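## Task

Type the letters F, U, R in that order on the keyboard; each correct letter in sequence counts. Striking any wrong key, or any key once R is done, means failure, as does pressing the keyboard hard enough to break it. At the end the keyboard must rest flat on the table with its keys facing up, without the robot holding it there.

## Robot and tools

Robot: a single six-joint arm ending in a two-finger parallel gripper, with one camera, cam_wrist (504x504 fisheye), riding on the hand. Nothing may be pushed or dropped off the table.

Frame: the scene frame has its origin on the table surface right under the arm base, +z up, +y to the left when facing along +x. The base itself may sit slightly tilted. The reported hand position is approximate, with larger error far from the base. The gripper's fingers point along its own +z and close along its own y. end_effector_position is the spot between the pads when shut; closed fingertips stick out about 33 mm past it, fully open ones about 9 mm. Closing pushes the tips roughly 24 mm farther out, so keep that clearance over surfaces.

Tool execute_actions, argument actions: a list holding at most one item, or empty.
- Empty list: only reports the current state (a look).
- Move: {"rows": [[9 numbers], ...], "steps": n}. n is 1 to 15 control steps of 1/30 s (default 15). Each row covers one step; if rows run out, the final row repeats. Up to 15 rows.
- Wait: {"steps": n} with no rows, n up to 300; it returns once n steps have elapsed counting from the previous result, and your own writing time is included.
Optional pictures (true/false) controls whether images are returned; by default they are.

Each row is one flat list of 9 numbers for the single arm, in this order: joint_1 waist, joint_2 shoulder, joint_3 elbow, joint_4 forearm roll, joint_5 wrist pitch, joint_6 wrist roll, then gripper position, gripper force_limit, gripper speed. The first six are absolute joint target angles in radians, in the same form the Joint positions line prints. Ranges: waist, shoulder, forearm roll, wrist pitch, wrist roll -6.283 to 6.283; elbow -2.792 to 2.792. Real ends may differ by up to 0.010. A target more than 0.010 beyond a range end, and also beyond the joint's current angle, gets the whole call rejected (nothing is sent). Targets past the real end are clipped there, reported as "joint sent to its limit"; absence of that line does not prove more room exists.

Gripper values are scaled to [-1, 1]. position: +1 fully open (140 mm), pads touch near -0.8, -1 closes until blocked. force_limit: roughly 14 N at -1, 60 N at 0, 107 N at +1. speed: about 30 mm/s at -1, 140 at 0, 250 at +1. For typing, the fingers can stay closed as a poking tip.

Motion limits: joint targets advance no faster than 2.09 rad/s (waist, shoulder), 3.14 (elbow), 3.93 (wrist joints), ramping up over 0.3 s, all joints coordinated to arrive together. Each step the target is kept within 0.456 rad (waist, shoulder), 0.683 (elbow), 0.854 (wrist joints) of the measured angle, and scaled back if it would move the hand over 70 mm from where it is. So large moves need several calls. Between calls the arm keeps heading for the last row sent until it nearly stops or a step is HELD.

Result lines: end_effector_position (m), end_effector_quat_wxyz, linear and angular velocities; Joint positions (rad), Joint velocities (rad/s) and joint torques in column order (torques carry offsets and noise). object_status: 0 moving, 1 blocked while opening, 2 blocked while closing (a grip), 3 reached target or pads met. position_measured is in counts, 3 fully open to 230 pads touching, not linear. "joint command not followed" means a clearance check altered or blocked targets; HELD marks steps where your row was not fully sent. MOTOR HOT warns of heating; an OVER-TEMPERATURE FAULT brakes the arm until cool. Changed camera calibration numbers are listed when they differ.

Faults: contact torque reaching a joint's load limit (waist 295, shoulder 295, elbow 139, wrist joints 39.1 N m) or an outside force of 144 N anywhere on the arm halts it for 10 s and drops the remainder of the call. Press keys gently: descend slowly onto one key, then lift. Hard presses break the keyboard; extra or wrong keys fail the job; the keyboard must end flat, keys up.

Calibration for cam_wrist: fisheye, K=[[417.717, 0, 253.239], [0, 416.882, 249.688], [0, 0, 1]], D=[-0.03, 0, 0, 0], theta_max_deg=51.462; its pose follows the joint readings and has small errors.

Tool zoom_image: {"camera": "cam_wrist", "region": [x0, y0, x1, y1]} in pixels of the latest image, origin top-left, at most 504 by 504; gives a closer view, useful for reading key labels.

Tool finished_scene: {"scene": number of the current scene}. It ends that scene irreversibly, reports success, and gives the next task. Call it only after the last letter is typed and the hand is clear. Replying without any tool call ends everything.

Each tool is called as a command line: name --argument value for each argument, lists and objects as JSON in quotes; but a table of rows of numbers goes row by row, as --pt "numbers of a row", without its own name.

## Session

execute_actions --actions '[]'

Scene clock: 0.00 s of 4023.00 s.
end_effector_position=(+0.6484, +0.3150, +0.3524) position_measured=230 object_status=3 end_effector_quat_wxyz=(-0.128, -0.548, +0.771, -0.298) end_effector_velocity=(-0.000, -0.000, +0.000) end_effector_angular_velocity=(+0.001, -0.002, -0.001)
Joint positions: [ 0.623  0.435  1.455 -0.589  1.576  4.237]
Joint velocities: [ 0.    -0.    -0.     0.    -0.     0.002]
Joint torques (N m, as the joint torque sensors report them, + toward a larger angle): no reading

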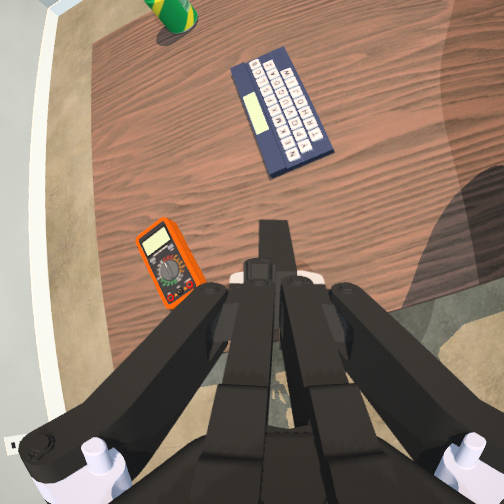

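zoom_image --camera "cam_wrist" --region '[210, 40, 350, 180]'

Region (210, 40, 350, 180) of cam_wrist's 504x504 image, scaled by 3.600, with more detail than that image has.

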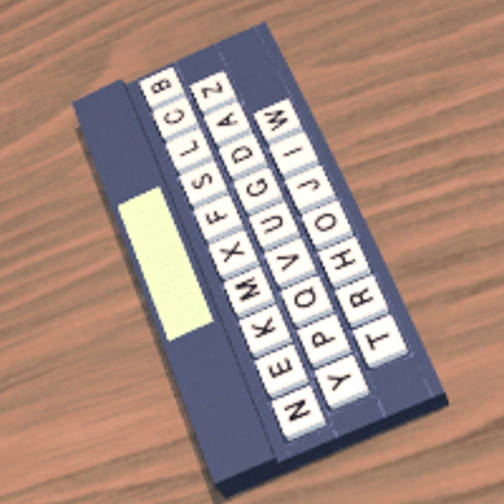

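zoom_image --camera "cam_wrist" --region '[210, 190, 340, 320]'

Region (210, 190, 340, 320) of cam_wrist's 504x504 image, scaled by 3.877, with more detail than that image has.

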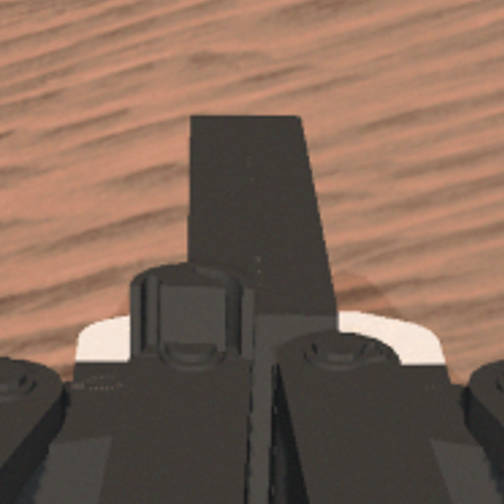

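execute_actions --actions '[{"rows": [[-0.0588,0.5837,1.5832,0,1.4111,2.356,-1,0,0]], "steps": 15}]' --pictures false

execute_actions --actions '[{"steps": 45}]'

Scene clock: 33.00 s of 4023.00 s.
end_effector_position=(+0.6630, +0.1842, +0.2180) position_measured=233 object_status=3 end_effector_quat_wxyz=(+0.224, +0.660, -0.715, +0.056) end_effector_velocity=(+0.038, -0.356, -0.212) end_effector_angular_velocity=(+0.834, +0.876, +0.396)
Joint positions: [ 0.311  0.514  1.523 -0.275  1.488  3.65 ]
Joint velocities: [-0.774  0.145  0.124  0.568 -0.159 -1.556]
Joint torques (N m, as the joint torque sensors report them, + toward a larger angle): [ -1.4  -89.74 -34.43   3.16   1.31   0.27]
Steps of this call (steps 1 to 90: nothing new was sent; then 29.50 s passed at rest; steps 91 to 105: all 15 steps of this action). Readings (joint positions | what the end effector reports):
91: [0.623 0.435 1.455 -0.589 1.576 4.237] | position_measured=230 object_status=0
92: [0.619 0.436 1.455 -0.584 1.575 4.230] | position_measured=233 object_status=0
94: [0.590 0.445 1.464 -0.545 1.564 4.174] | position_measured=233 object_status=0
98: [0.493 0.474 1.489 -0.431 1.532 3.992] | position_measured=233 object_status=3
105: the state above

Scene clock: 34.50 s of 4023.00 s.
end_effector_position=(+0.6645, +0.0223, +0.1289) position_measured=233 object_status=3 end_effector_quat_wxyz=(+0.082, +0.898, -0.382, -0.203) end_effector_velocity=(+0.000, -0.000, +0.000) end_effector_angular_velocity=(-0.000, -0.000, -0.001)
Joint positions: [-0.059  0.584  1.583  0.     1.411  2.356]
Joint velocities: [-0.    -0.    -0.    -0.     0.     0.001]
Joint torques (N m, as the joint torque sensors report them, + toward a larger angle): [ -2.81 -90.07 -32.71   3.79   1.35   0.28]
Steps of this call (steps 1 to 45: the robot went on to your last target). Readings (joint positions | what the end effector reports):
1: [0.285 0.519 1.527 -0.255 1.483 3.596] | position_measured=233 object_status=3
2: [0.260 0.524 1.532 -0.236 1.477 3.539] | position_measured=233 object_status=3
4: [0.210 0.533 1.540 -0.199 1.467 3.414] | position_measured=233 object_status=3
8: [0.115 0.551 1.555 -0.129 1.447 3.111] | position_measured=233 object_status=3
45: the state above
The arm was judged still, so your last target was given up. Only a new action makes it travel on or press farther. Fingers that are still opening or closing keep moving.
camera_calibration (this result's frames):
cam_wrist: T_world_to_cam=[[-0.647791, -0.704565, 0.28975, 0.414404], [-0.414018, 0.644862, 0.64245, 0.180215], [-0.639497, 0.296211, -0.709439, 0.707315], [0, 0, 0, 1]] pos_world=[0.795385, -0.0337538, 0.265944]

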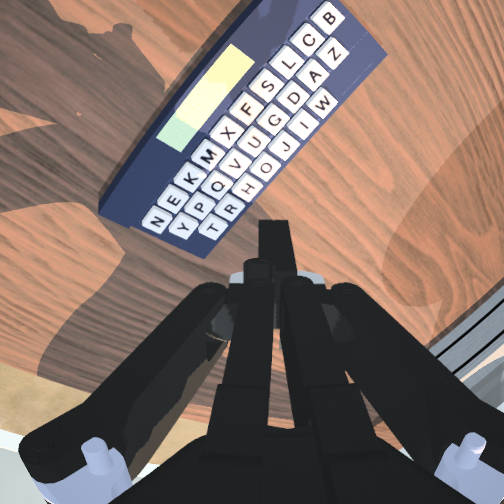

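zoom_image --camera "cam_wrist" --region '[130, 60, 330, 260]'

Region (130, 60, 330, 260) of cam_wrist's 504x504 image, scaled by 2.520, with more detail than that image has.

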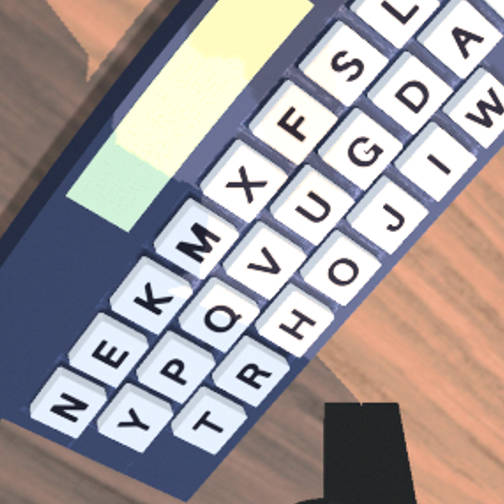

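execute_actions --actions '[{"rows": [[-0.1068,0.6478,1.5675,0,1.3628,2.356,-1,0,0]], "steps": 15}]' --pictures false

execute_actions --actions '[{"steps": 10}]'

Scene clock: 43.07 s of 4023.00 s.
end_effector_position=(+0.6813, -0.0107, +0.0839) position_measured=233 object_status=3 end_effector_quat_wxyz=(+0.077, +0.889, -0.403, -0.205) end_effector_velocity=(+0.000, -0.000, +0.000) end_effector_angular_velocity=(+0.000, -0.001, +0.001)
Joint positions: [-0.107  0.648  1.567  0.     1.363  2.356]
Joint velocities: [-0.    -0.    -0.    -0.    -0.    -0.001]
Joint torques (N m, as the joint torque sensors report them, + toward a larger angle): [ -3.03 -94.1  -31.72   3.7    1.33   0.3 ]
Steps of this call (steps 1 to 90: nothing new was sent; then 5.07 s passed at rest; steps 91 to 105: all 15 steps of this action). Readings (joint positions | what the end effector reports):
91: [-0.059 0.584 1.583 0.000 1.411 2.356] | position_measured=233 object_status=3
92: [-0.061 0.587 1.582 0.000 1.408 2.356] | position_measured=233 object_status=3
94: [-0.082 0.615 1.575 0.000 1.387 2.356] | position_measured=233 object_status=3
98: [-0.106 0.648 1.568 0.000 1.363 2.356] | position_measured=233 object_status=3
105: the state above

Scene clock: 43.40 s of 4023.00 s.
end_effector_position=(+0.6813, -0.0107, +0.0839) position_measured=233 object_status=3 end_effector_quat_wxyz=(+0.077, +0.889, -0.403, -0.205) end_effector_velocity=(+0.000, +0.000, +0.000) end_effector_angular_velocity=(+0.000, -0.000, +0.000)
Joint positions: [-0.107  0.648  1.567  0.     1.363  2.356]
Joint velocities: [ 0. -0. -0. -0. -0. -0.]
Joint torques (N m, as the joint torque sensors report them, + toward a larger angle): [ -2.61 -94.98 -31.91   3.7    1.31   0.3 ]
Steps of this call (steps 1 to 10: the robot went on to your last target). Readings (joint positions | what the end effector reports):
1: [-0.107 0.648 1.567 0.000 1.363 2.356] | position_measured=233 object_status=3
2: [-0.107 0.648 1.567 0.000 1.363 2.356] | position_measured=233 object_status=3
4: [-0.107 0.648 1.567 0.000 1.363 2.356] | position_measured=233 object_status=3
8: [-0.107 0.648 1.567 0.000 1.363 2.356] | position_measured=233 object_status=3
10: the state above
camera_calibration (this result's frames):
cam_wrist: T_world_to_cam=[[-0.680818, -0.672606, 0.289979, 0.4379], [-0.382522, 0.664126, 0.64235, 0.216124], [-0.624631, 0.3264, -0.709436, 0.686032], [0, 0, 0, 1]] pos_world=[0.809319, -0.0729201, 0.220887]

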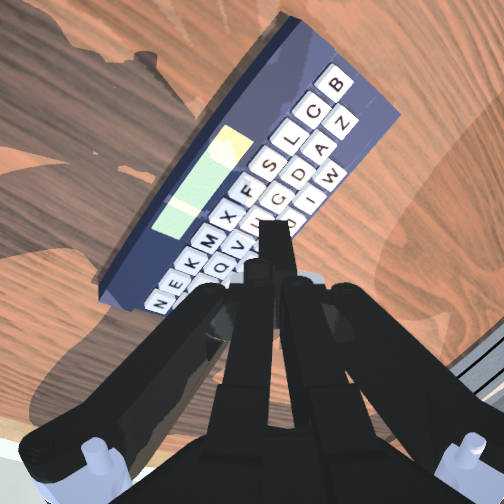

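zoom_image --camera "cam_wrist" --region '[190, 130, 330, 270]'

Region (190, 130, 330, 270) of cam_wrist's 504x504 image, scaled by 3.600, with more detail than that image has.

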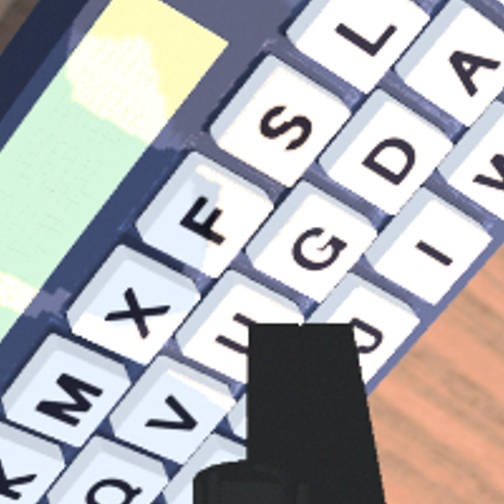

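execute_actions --actions '[{"rows": [[-0.1075,0.6645,1.5814,0,1.3321,2.356,-1,0,0]], "steps": 12}]'

zoom_image --camera "cam_wrist" --region '[190, 130, 330, 270]'

Scene clock: 48.33 s of 4023.00 s.
end_effector_position=(+0.6789, -0.0110, +0.0641) position_measured=233 object_status=3 end_effector_quat_wxyz=(+0.077, +0.889, -0.403, -0.205) end_effector_velocity=(+0.000, -0.000, +0.000) end_effector_angular_velocity=(+0.000, -0.001, +0.001)
Joint positions: [-0.107  0.664  1.581 -0.     1.332  2.356]
Joint velocities: [-0.    -0.001 -0.    -0.    -0.    -0.001]
Joint torques (N m, as the joint torque sensors report them, + toward a larger angle): [ -1.9  -95.17 -30.98   3.77   1.3    0.38]
Steps of this call (steps 1 to 15: the robot went on to your last target; steps 16 to 90: nothing new was sent; then 1.53 s passed at rest; steps 91 to 102: all 12 steps of this action). Readings (joint positions | what the end effector reports):
91: [-0.107 0.648 1.568 0.000 1.363 2.356] | position_measured=233 object_status=3
92: [-0.107 0.650 1.570 0.000 1.357 2.356] | position_measured=233 object_status=3
94: [-0.107 0.662 1.580 -0.000 1.337 2.356] | position_measured=233 object_status=3
98: [-0.107 0.664 1.581 -0.000 1.332 2.356] | position_measured=233 object_status=3
102: the state above
camera_calibration (this result's frames):
cam_wrist: T_world_to_cam=[[-0.681332, -0.672128, 0.289881, 0.442181], [-0.382169, 0.664406, 0.642271, 0.227906], [-0.624287, 0.326816, -0.709547, 0.670423], [0, 0, 0, 1]] pos_world=[0.806907, -0.0733245, 0.20114]

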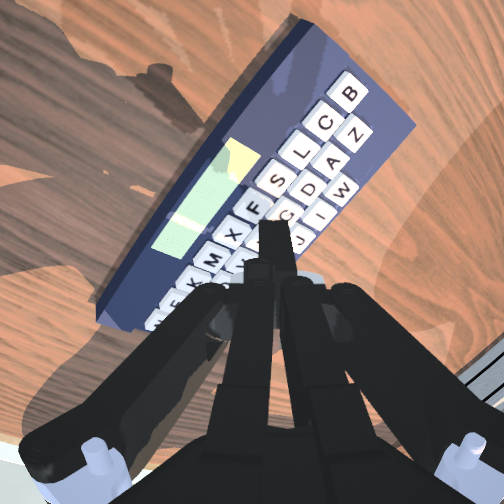

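Region (190, 130, 330, 270) of cam_wrist's 504x504 image, scaled by 3.600, with more detail than that image has.

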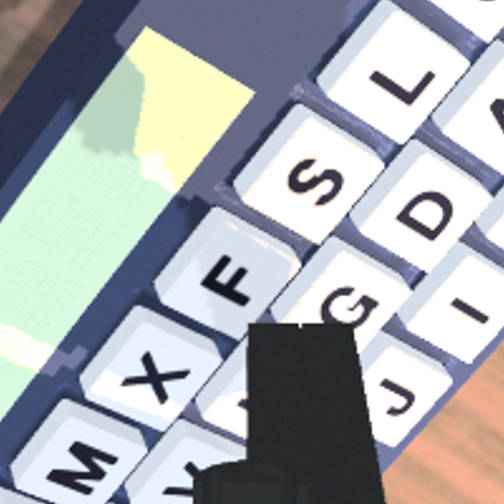

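execute_actions --actions '[{"rows": [[-0.1075,0.6665,1.5822,0,1.3293,2.356,-1,0,0],[-0.1075,0.6686,1.5829,0,1.3265,2.356,-1,0,0],[-0.1075,0.6706,1.5837,0,1.3237,2.356,-1,0,0],[-0.1075,0.6716,1.5841,0,1.3223,2.356,-1,0,0],[-0.1075,0.6726,1.5845,0,1.3209,2.356,-1,0,0]], "steps": 12}]'

zoom_image --camera "cam_wrist" --region '[140, 120, 320, 300]'

Scene clock: 51.67 s of 4023.00 s.
end_effector_position=(+0.6789, -0.0110, +0.0561) position_measured=233 object_status=3 end_effector_quat_wxyz=(+0.077, +0.889, -0.403, -0.205) end_effector_velocity=(-0.000, +0.000, -0.000) end_effector_angular_velocity=(+0.001, +0.000, +0.001)
Joint positions: [-0.108  0.673  1.584  0.     1.321  2.356]
Joint velocities: [-0.     0.     0.    -0.    -0.    -0.001]
Joint torques (N m, as the joint torque sensors report them, + toward a larger angle): [ -3.25 -95.32 -30.79   3.75   1.42   0.34]
Steps of this call (steps 1 to 15: the robot went on to your last target; steps 16 to 88: nothing new was sent; steps 89 to 100: all 12 steps of this action). Readings (joint positions | what the end effector reports):
89: [-0.107 0.665 1.581 -0.000 1.332 2.356] | position_measured=233 object_status=3
90: [-0.107 0.665 1.582 0.000 1.331 2.356] | position_measured=233 object_status=3
92: [-0.108 0.668 1.583 0.000 1.327 2.356] | position_measured=233 object_status=3
96: [-0.108 0.672 1.584 0.000 1.321 2.356] | position_measured=233 object_status=3
100: the state above
camera_calibration (this result's frames):
cam_wrist: T_world_to_cam=[[-0.681325, -0.67212, 0.289915, 0.44447], [-0.382102, 0.664396, 0.642321, 0.23298], [-0.624335, 0.326853, -0.709488, 0.664721], [0, 0, 0, 1]] pos_world=[0.80686, -0.0733193, 0.193105]

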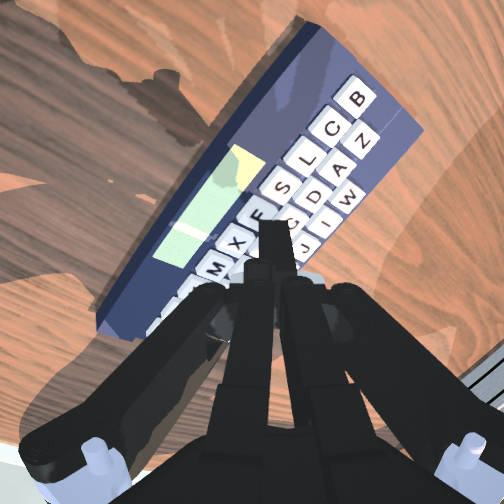

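Region (140, 120, 320, 300) of cam_wrist's 504x504 image, scaled by 2.800, with more detail than that image has.

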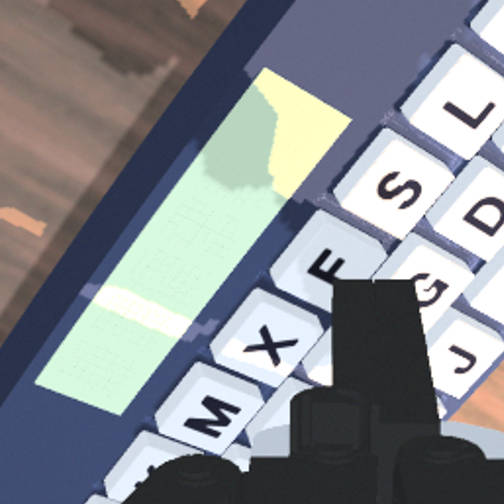

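execute_actions --actions '[{"rows": [[-0.1075,0.6736,1.5849,0,1.3195,2.356,-1,0,0],[-0.1075,0.6736,1.5849,0,1.3195,2.356,-1,0,0],[-0.1075,0.6746,1.5853,0,1.3181,2.356,-1,0,0]], "steps": 10}]'

zoom_image --camera "cam_wrist" --region '[140, 120, 320, 300]'

Scene clock: 53.83 s of 4023.00 s.
end_effector_position=(+0.6788, -0.0110, +0.0541) position_measured=233 object_status=3 end_effector_quat_wxyz=(+0.077, +0.889, -0.403, -0.205) end_effector_velocity=(+0.000, -0.000, +0.001) end_effector_angular_velocity=(+0.000, -0.001, +0.001)
Joint positions: [-0.108  0.675  1.585 -0.     1.318  2.356]
Joint velocities: [-0.    -0.001  0.    -0.    -0.    -0.001]
Joint torques (N m, as the joint torque sensors report them, + toward a larger angle): [ -3.06 -96.16 -30.18   3.61   1.41   0.28]
Steps of this call (steps 1 to 15: the robot went on to your last target; steps 16 to 55: nothing new was sent; steps 56 to 65: all 10 steps of this action). Readings (joint positions | what the end effector reports):
56: [-0.108 0.673 1.585 -0.000 1.321 2.356] | position_measured=233 object_status=3
57: [-0.108 0.673 1.585 -0.000 1.320 2.356] | position_measured=233 object_status=3
59: [-0.108 0.674 1.585 -0.000 1.319 2.356] | position_measured=233 object_status=3
63: [-0.108 0.675 1.585 -0.000 1.318 2.356] | position_measured=233 object_status=3
65: the state above
camera_calibration (this result's frames):
cam_wrist: T_world_to_cam=[[-0.681303, -0.672129, 0.289945, 0.444998], [-0.382109, 0.664405, 0.642307, 0.23426], [-0.624355, 0.326815, -0.709488, 0.663295], [0, 0, 0, 1]] pos_world=[0.806823, -0.0733219, 0.191107]

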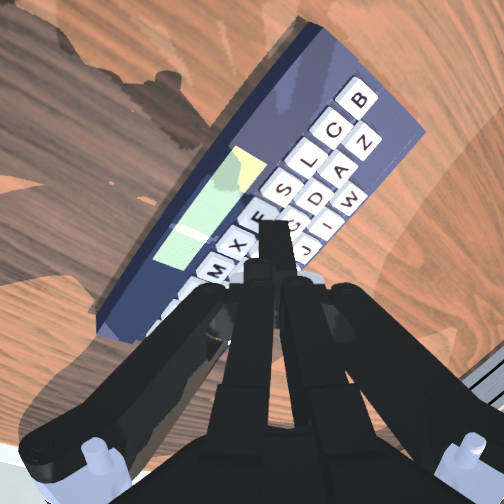

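Region (140, 120, 320, 300) of cam_wrist's 504x504 image, scaled by 2.800, with more detail than that image has.

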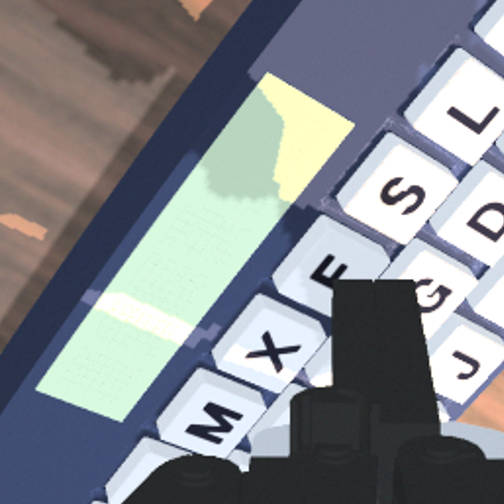

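execute_actions --actions '[{"rows": [[-0.1075,0.6756,1.5857,0,1.3167,2.356,-1,0,0],[-0.1075,0.6756,1.5857,0,1.3167,2.356,-1,0,0],[-0.1075,0.6766,1.5860,0,1.3154,2.356,-1,0,0]], "steps": 10}]'

zoom_image --camera "cam_wrist" --region '[140, 120, 320, 300]'

Scene clock: 54.97 s of 4023.00 s.
end_effector_position=(+0.6788, -0.0110, +0.0522) position_measured=233 object_status=3 end_effector_quat_wxyz=(+0.077, +0.889, -0.403, -0.205) end_effector_velocity=(+0.000, -0.000, +0.000) end_effector_angular_velocity=(-0.000, -0.001, +0.001)
Joint positions: [-0.108  0.677  1.586 -0.     1.315  2.356]
Joint velocities: [ 0.    -0.001  0.    -0.    -0.    -0.001]
Joint torques (N m, as the joint torque sensors report them, + toward a larger angle): [ -2.94 -96.02 -30.62   3.65   1.19   0.43]
Steps of this call (steps 1 to 15: the robot went on to your last target; steps 16 to 24: nothing new was sent; steps 25 to 34: all 10 steps of this action). Readings (joint positions | what the end effector reports):
25: [-0.108 0.675 1.585 -0.000 1.318 2.356] | position_measured=233 object_status=3
26: [-0.108 0.675 1.585 -0.000 1.318 2.356] | position_measured=233 object_status=3
28: [-0.108 0.676 1.586 -0.000 1.316 2.356] | position_measured=233 object_status=3
32: [-0.108 0.677 1.586 -0.000 1.315 2.356] | position_measured=233 object_status=3
34: the state above
camera_calibration (this result's frames):
cam_wrist: T_world_to_cam=[[-0.681303, -0.672129, 0.289945, 0.445558], [-0.382109, 0.664405, 0.642307, 0.235503], [-0.624354, 0.326815, -0.709488, 0.661917], [0, 0, 0, 1]] pos_world=[0.806819, -0.0733213, 0.18917]

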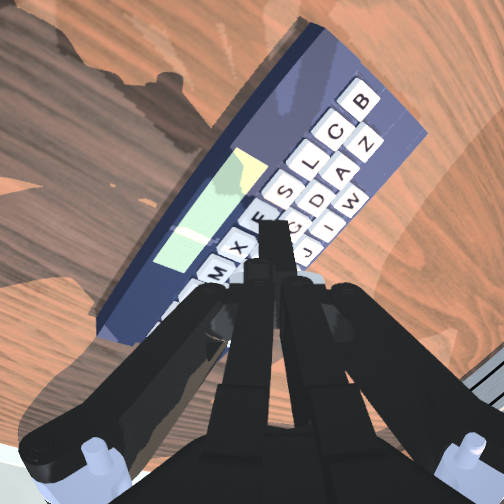

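Region (140, 120, 320, 300) of cam_wrist's 504x504 image, scaled by 2.800, with more detail than that image has.

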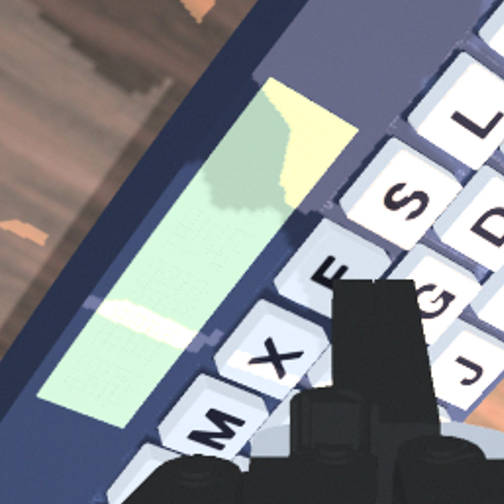

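execute_actions --actions '[{"rows": [[-0.1075,0.6776,1.5864,0,1.3140,2.356,-1,0,0]], "steps": 8}]'

zoom_image --camera "cam_wrist" --region '[140, 120, 320, 300]'

Scene clock: 56.07 s of 4023.00 s.
end_effector_position=(+0.6788, -0.0110, +0.0512) position_measured=233 object_status=3 end_effector_quat_wxyz=(+0.077, +0.889, -0.403, -0.205) end_effector_velocity=(+0.000, +0.000, -0.000) end_effector_angular_velocity=(+0.000, -0.000, +0.000)
Joint positions: [-0.108  0.678  1.586 -0.     1.314  2.356]
Joint velocities: [ 0.  0.  0.  0. -0. -0.]
Joint torques (N m, as the joint torque sensors report them, + toward a larger angle): [ -2.28 -95.25 -30.13   3.54   1.28   0.24]
Steps of this call (steps 1 to 15: the robot went on to your last target; steps 16 to 25: nothing new was sent; steps 26 to 33: all 8 steps of this action). Readings (joint positions | what the end effector reports):
26: [-0.108 0.677 1.586 -0.000 1.315 2.356] | position_measured=233 object_status=3
27: [-0.108 0.677 1.586 -0.000 1.315 2.356] | position_measured=233 object_status=3
29: [-0.108 0.677 1.586 -0.000 1.314 2.356] | position_measured=233 object_status=3
33: the state above
camera_calibration (this result's frames):
cam_wrist: T_world_to_cam=[[-0.681303, -0.672129, 0.289946, 0.445833], [-0.382108, 0.664405, 0.642308, 0.236131], [-0.624356, 0.326815, -0.709487, 0.661199], [0, 0, 0, 1]] pos_world=[0.806798, -0.0733197, 0.188175]

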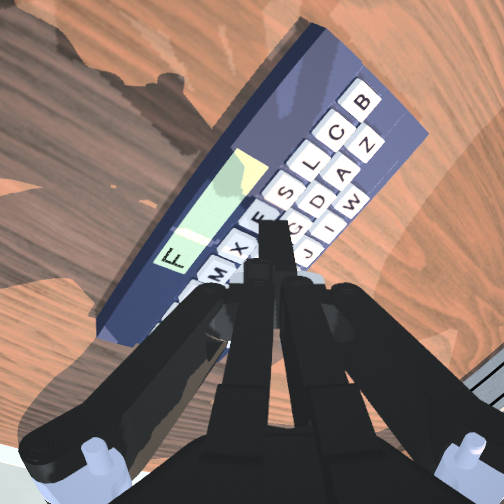

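Region (140, 120, 320, 300) of cam_wrist's 504x504 image, scaled by 2.800, with more detail than that image has.

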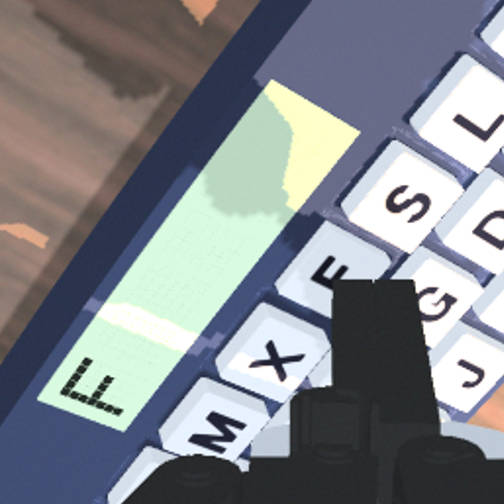

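execute_actions --actions '[{"rows": [[-0.1075,0.6685,1.5830,0,1.3265,2.356,-1,0,0]], "steps": 8}]' --pictures false

Scene clock: 57.43 s of 4023.00 s.
end_effector_position=(+0.6788, -0.0110, +0.0599) position_measured=233 object_status=3 end_effector_quat_wxyz=(+0.077, +0.888, -0.403, -0.205) end_effector_velocity=(+0.000, +0.000, +0.001) end_effector_angular_velocity=(+0.000, +0.001, +0.000)
Joint positions: [-0.108  0.669  1.583  0.     1.326  2.356]
Joint velocities: [-0.    -0.    -0.001  0.     0.003 -0.   ]
Joint torques (N m, as the joint torque sensors report them, + toward a larger angle): [ -2.88 -94.8  -31.44   3.62   1.     0.3 ]
Steps of this call (steps 1 to 15: the robot went on to your last target; steps 16 to 33: nothing new was sent; steps 34 to 41: all 8 steps of this action). Readings (joint positions | what the end effector reports):
34: [-0.108 0.678 1.586 0.000 1.314 2.356] | position_measured=233 object_status=3
35: [-0.108 0.676 1.586 0.000 1.317 2.356] | position_measured=233 object_status=3
37: [-0.108 0.670 1.583 0.000 1.324 2.356] | position_measured=233 object_status=3
41: the state above

execute_actions --actions '[{"rows": [[-0.0924,0.6434,1.6305,0,1.3041,2.356,-1,0,0]], "steps": 12}]'

zoom_image --camera "cam_wrist" --region '[140, 120, 320, 300]'

Scene clock: 60.77 s of 4023.00 s.
end_effector_position=(+0.6587, +0.0003, +0.0600) position_measured=233 object_status=3 end_effector_quat_wxyz=(+0.078, +0.892, -0.397, -0.204) end_effector_velocity=(-0.000, +0.000, +0.000) end_effector_angular_velocity=(-0.000, -0.000, +0.000)
Joint positions: [-0.092  0.643  1.63  -0.     1.304  2.356]
Joint velocities: [ 0.    -0.001  0.001 -0.    -0.     0.   ]
Joint torques (N m, as the joint torque sensors report them, + toward a larger angle): [ -2.52 -93.49 -30.27   3.55   1.45   0.36]
Steps of this call (steps 1 to 15: the robot went on to your last target; steps 16 to 88: nothing new was sent; steps 89 to 100: all 12 steps of this action). Readings (joint positions | what the end effector reports):
89: [-0.107 0.668 1.583 -0.000 1.327 2.356] | position_measured=233 object_status=3
90: [-0.106 0.666 1.588 -0.000 1.325 2.356] | position_measured=233 object_status=3
92: [-0.096 0.650 1.618 -0.000 1.311 2.356] | position_measured=233 object_status=3
96: [-0.093 0.644 1.630 -0.000 1.304 2.356] | position_measured=233 object_status=3
100: the state above
camera_calibration (this result's frames):
cam_wrist: T_world_to_cam=[[-0.671091, -0.682345, 0.289899, 0.430418], [-0.392091, 0.658528, 0.642344, 0.221834], [-0.629207, 0.317405, -0.709474, 0.654443], [0, 0, 0, 1]] pos_world=[0.787608, -0.0601132, 0.197039]

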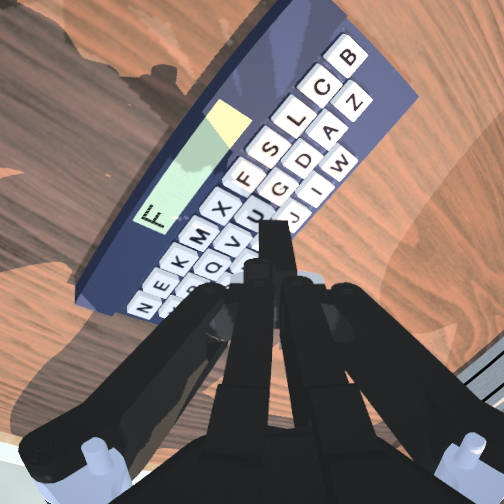

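Region (140, 120, 320, 300) of cam_wrist's 504x504 image, scaled by 2.800, with more detail than that image has.

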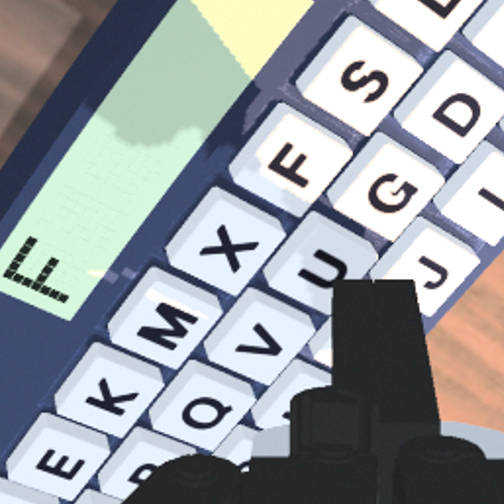

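execute_actions --actions '[{"rows": [[-0.0924,0.6455,1.63126,0,1.30124,2.356,-1,0,0],[-0.0924,0.6476,1.63201,0,1.29839,2.356,-1,0,0],[-0.0924,0.64865,1.63239,0,1.29696,2.356,-1,0,0],[-0.0924,0.6497,1.63277,0,1.29553,2.356,-1,0,0],[-0.0924,0.6504,1.6330,0,1.2946,2.356,-1,0,0],[-0.0924,0.6511,1.63327,0,1.29363,2.356,-1,0,0],[-0.0924,0.6518,1.6335,0,1.2927,2.356,-1,0,0],[-0.0924,0.6524,1.63375,0,1.29185,2.356,-1,0,0]], "steps": 14}]'

Scene clock: 63.10 s of 4023.00 s.
end_effector_position=(+0.6586, +0.0003, +0.0515) position_measured=233 object_status=3 end_effector_quat_wxyz=(+0.078, +0.892, -0.397, -0.204) end_effector_velocity=(-0.000, +0.000, -0.000) end_effector_angular_velocity=(+0.001, -0.000, +0.001)
Joint positions: [-0.092  0.652  1.634  0.     1.292  2.356]
Joint velocities: [-0.    -0.     0.     0.    -0.001 -0.001]
Joint torques (N m, as the joint torque sensors report them, + toward a larger angle): [ -2.65 -93.43 -29.49   3.57   1.29   0.35]
Steps of this call (steps 1 to 15: the robot went on to your last target; steps 16 to 56: nothing new was sent; steps 57 to 70: all 14 steps of this action). Readings (joint positions | what the end effector reports):
57: [-0.092 0.643 1.631 0.000 1.304 2.356] | position_measured=233 object_status=3
58: [-0.092 0.644 1.631 0.000 1.303 2.356] | position_measured=233 object_status=3
60: [-0.092 0.647 1.632 0.000 1.299 2.356] | position_measured=233 object_status=3
64: [-0.092 0.651 1.633 0.000 1.294 2.356] | position_measured=233 object_status=3
70: the state above
camera_calibration (this result's frames):
cam_wrist: T_world_to_cam=[[-0.671107, -0.682356, 0.289836, 0.432888], [-0.392122, 0.658501, 0.642352, 0.227264], [-0.62917, 0.317436, -0.709492, 0.648322], [0, 0, 0, 1]] pos_world=[0.787534, -0.0600707, 0.188529]

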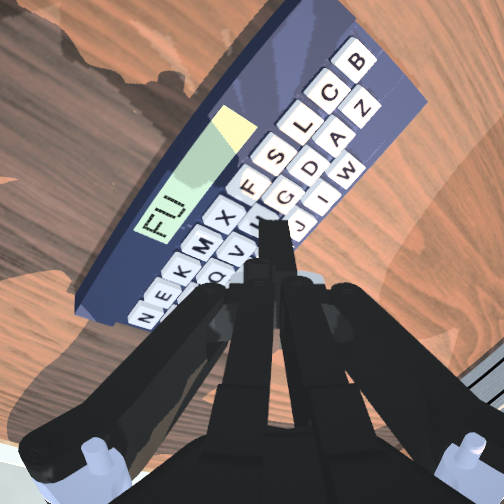

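execute_actions --actions '[{"rows": [[-0.0924,0.6424,1.6301,0,1.3055,2.356,-1,0,0]], "steps": 8}]' --pictures false

Scene clock: 64.20 s of 4023.00 s.
end_effector_position=(+0.6586, +0.0003, +0.0608) position_measured=233 object_status=3 end_effector_quat_wxyz=(+0.078, +0.892, -0.397, -0.204) end_effector_velocity=(+0.000, +0.000, +0.003) end_effector_angular_velocity=(+0.002, -0.001, +0.002)
Joint positions: [-0.092  0.643  1.63  -0.     1.305  2.356]
Joint velocities: [-0.    -0.003 -0.001  0.001  0.003 -0.003]
Joint torques (N m, as the joint torque sensors report them, + toward a larger angle): [ -3.31 -92.92 -29.91   3.56   1.34   0.31]
Steps of this call (steps 1 to 15: the robot went on to your last target; steps 16 to 25: nothing new was sent; steps 26 to 33: all 8 steps of this action). Readings (joint positions | what the end effector reports):
26: [-0.092 0.652 1.634 0.000 1.292 2.356] | position_measured=233 object_status=3
27: [-0.092 0.650 1.633 -0.000 1.295 2.356] | position_measured=233 object_status=3
29: [-0.092 0.644 1.631 -0.000 1.303 2.356] | position_measured=233 object_status=3
33: the state above

execute_actions --actions '[{"rows": [[-0.016,0.6122,1.6862,0,1.2796,2.356,-1,0,0]], "steps": 13}]'

zoom_image --camera "cam_wrist" --region '[140, 120, 320, 300]'

Scene clock: 65.93 s of 4023.00 s.
end_effector_position=(+0.6321, +0.0499, +0.0612) position_measured=233 object_status=3 end_effector_quat_wxyz=(+0.086, +0.906, -0.362, -0.201) end_effector_velocity=(-0.000, +0.001, -0.000) end_effector_angular_velocity=(-0.000, +0.000, +0.001)
Joint positions: [-0.016  0.612  1.686  0.     1.28   2.356]
Joint velocities: [ 0.002 -0.     0.001  0.    -0.     0.001]
Joint torques (N m, as the joint torque sensors report them, + toward a larger angle): [ -2.52 -89.28 -30.16   3.66   1.39   0.27]
Steps of this call (steps 1 to 15: the robot went on to your last target; steps 16 to 39: nothing new was sent; steps 40 to 52: all 13 steps of this action). Readings (joint positions | what the end effector reports):
40: [-0.092 0.642 1.630 0.000 1.306 2.356] | position_measured=233 object_status=3
41: [-0.089 0.641 1.632 0.000 1.305 2.356] | position_measured=233 object_status=3
43: [-0.060 0.630 1.654 0.000 1.295 2.356] | position_measured=233 object_status=3
47: [-0.017 0.612 1.686 0.000 1.280 2.356] | position_measured=233 object_status=3
52: the state above
camera_calibration (this result's frames):
cam_wrist: T_world_to_cam=[[-0.617177, -0.731611, 0.289549, 0.414523], [-0.441165, 0.626473, 0.642578, 0.210574], [-0.651511, 0.268845, -0.709405, 0.639349], [0, 0, 0, 1]] pos_world=[0.765275, -0.000534769, 0.198222]

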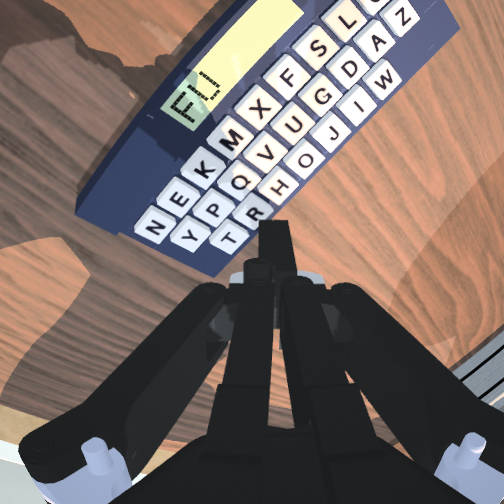

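Region (140, 120, 320, 300) of cam_wrist's 504x504 image, scaled by 2.800, with more detail than that image has.

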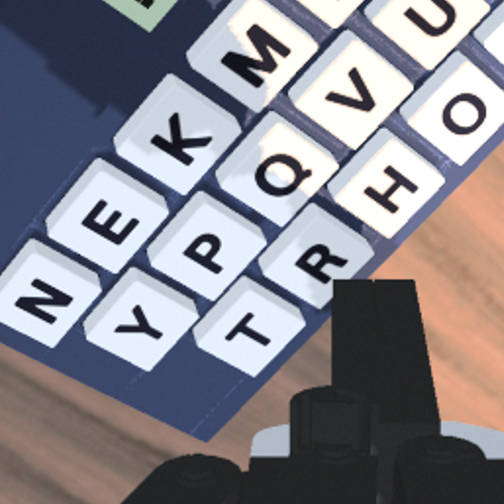

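execute_actions --actions '[{"rows": [[-0.016,0.61437,1.68696,0,1.27666,2.356,-1,0,0],[-0.016,0.61654,1.68773,0,1.27373,2.356,-1,0,0],[-0.016,0.61872,1.68849,0,1.27079,2.356,-1,0,0],[-0.016,0.6198,1.68887,0,1.26932,2.356,-1,0,0],[-0.016,0.62056,1.68914,0,1.2683,2.356,-1,0,0],[-0.016,0.62132,1.68941,0,1.26727,2.356,-1,0,0],[-0.016,0.62208,1.68968,0,1.26624,2.356,-1,0,0],[-0.016,0.62274,1.68991,0,1.26536,2.356,-1,0,0]], "steps": 14}]'

Scene clock: 68.30 s of 4023.00 s.
end_effector_position=(+0.6320, +0.0500, +0.0516) position_measured=233 object_status=3 end_effector_quat_wxyz=(+0.086, +0.906, -0.362, -0.201) end_effector_velocity=(-0.000, +0.000, -0.001) end_effector_angular_velocity=(+0.000, +0.001, +0.000)
Joint positions: [-0.016  0.623  1.69  -0.     1.265  2.356]
Joint velocities: [ 0.     0.002  0.     0.    -0.001 -0.   ]
Joint torques (N m, as the joint torque sensors report them, + toward a larger angle): [ -2.61 -88.57 -28.79   3.63   1.14   0.41]
Steps of this call (steps 1 to 15: the robot went on to your last target; steps 16 to 57: nothing new was sent; steps 58 to 71: all 14 steps of this action). Readings (joint positions | what the end effector reports):
58: [-0.016 0.612 1.686 -0.000 1.280 2.356] | position_measured=233 object_status=3
59: [-0.016 0.613 1.686 -0.000 1.278 2.356] | position_measured=233 object_status=3
61: [-0.016 0.616 1.688 -0.000 1.274 2.356] | position_measured=233 object_status=3
65: [-0.016 0.621 1.689 -0.000 1.268 2.356] | position_measured=233 object_status=3
71: the state above
camera_calibration (this result's frames):
cam_wrist: T_world_to_cam=[[-0.61705, -0.731703, 0.289586, 0.417236], [-0.441262, 0.626423, 0.642559, 0.216762], [-0.651566, 0.268708, -0.709407, 0.632451], [0, 0, 0, 1]] pos_world=[0.765188, -0.000436103, 0.188557]

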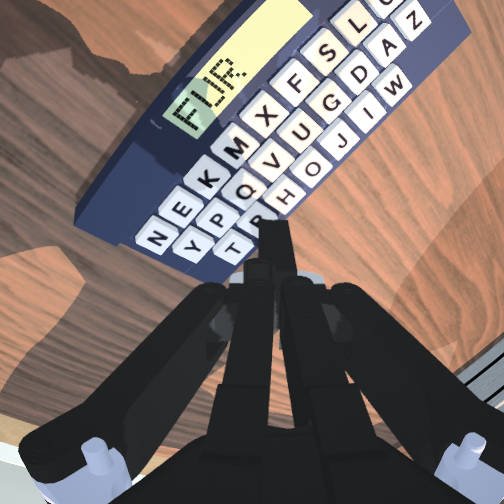

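execute_actions --actions '[{"rows": [[-0.016,0.568,1.669,0,1.341,2.356,-1,0,0]], "steps": 12}]'

Scene clock: 69.60 s of 4023.00 s.
end_effector_position=(+0.6315, +0.0499, +0.1026) position_measured=233 object_status=3 end_effector_quat_wxyz=(+0.086, +0.906, -0.362, -0.201) end_effector_velocity=(-0.001, +0.000, -0.000) end_effector_angular_velocity=(-0.000, +0.002, -0.001)
Joint positions: [-0.016  0.568  1.669 -0.     1.341  2.356]
Joint velocities: [-0.     0.     0.     0.     0.001  0.001]
Joint torques (N m, as the joint torque sensors report them, + toward a larger angle): [ -2.56 -89.01 -31.77   3.93   1.36   0.31]
Steps of this call (steps 1 to 15: the robot went on to your last target; steps 16 to 27: nothing new was sent; steps 28 to 39: all 12 steps of this action). Readings (joint positions | what the end effector reports):
28: [-0.016 0.623 1.690 -0.000 1.265 2.356] | position_measured=233 object_status=3
29: [-0.016 0.620 1.689 -0.000 1.269 2.356] | position_measured=233 object_status=3
31: [-0.016 0.593 1.679 -0.000 1.307 2.356] | position_measured=233 object_status=3
35: [-0.016 0.568 1.669 -0.000 1.340 2.356] | position_measured=233 object_status=3
39: the state above
camera_calibration (this result's frames):
cam_wrist: T_world_to_cam=[[-0.616997, -0.7317, 0.289706, 0.402025], [-0.441132, 0.626425, 0.642646, 0.183628], [-0.651703, 0.268712, -0.709279, 0.668418], [0, 0, 0, 1]] pos_world=[0.764663, -0.000478688, 0.239618]

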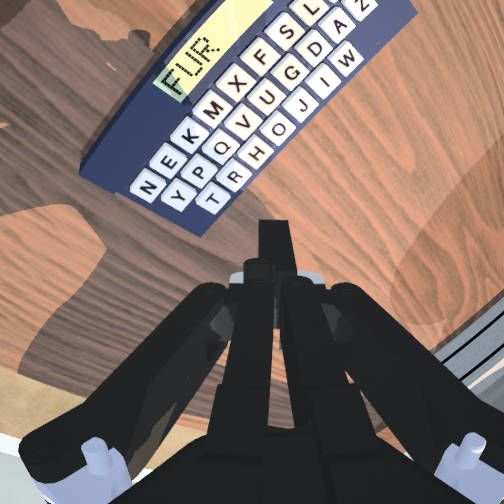

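finished_scene --scene 1

The scene is finished: the task was done.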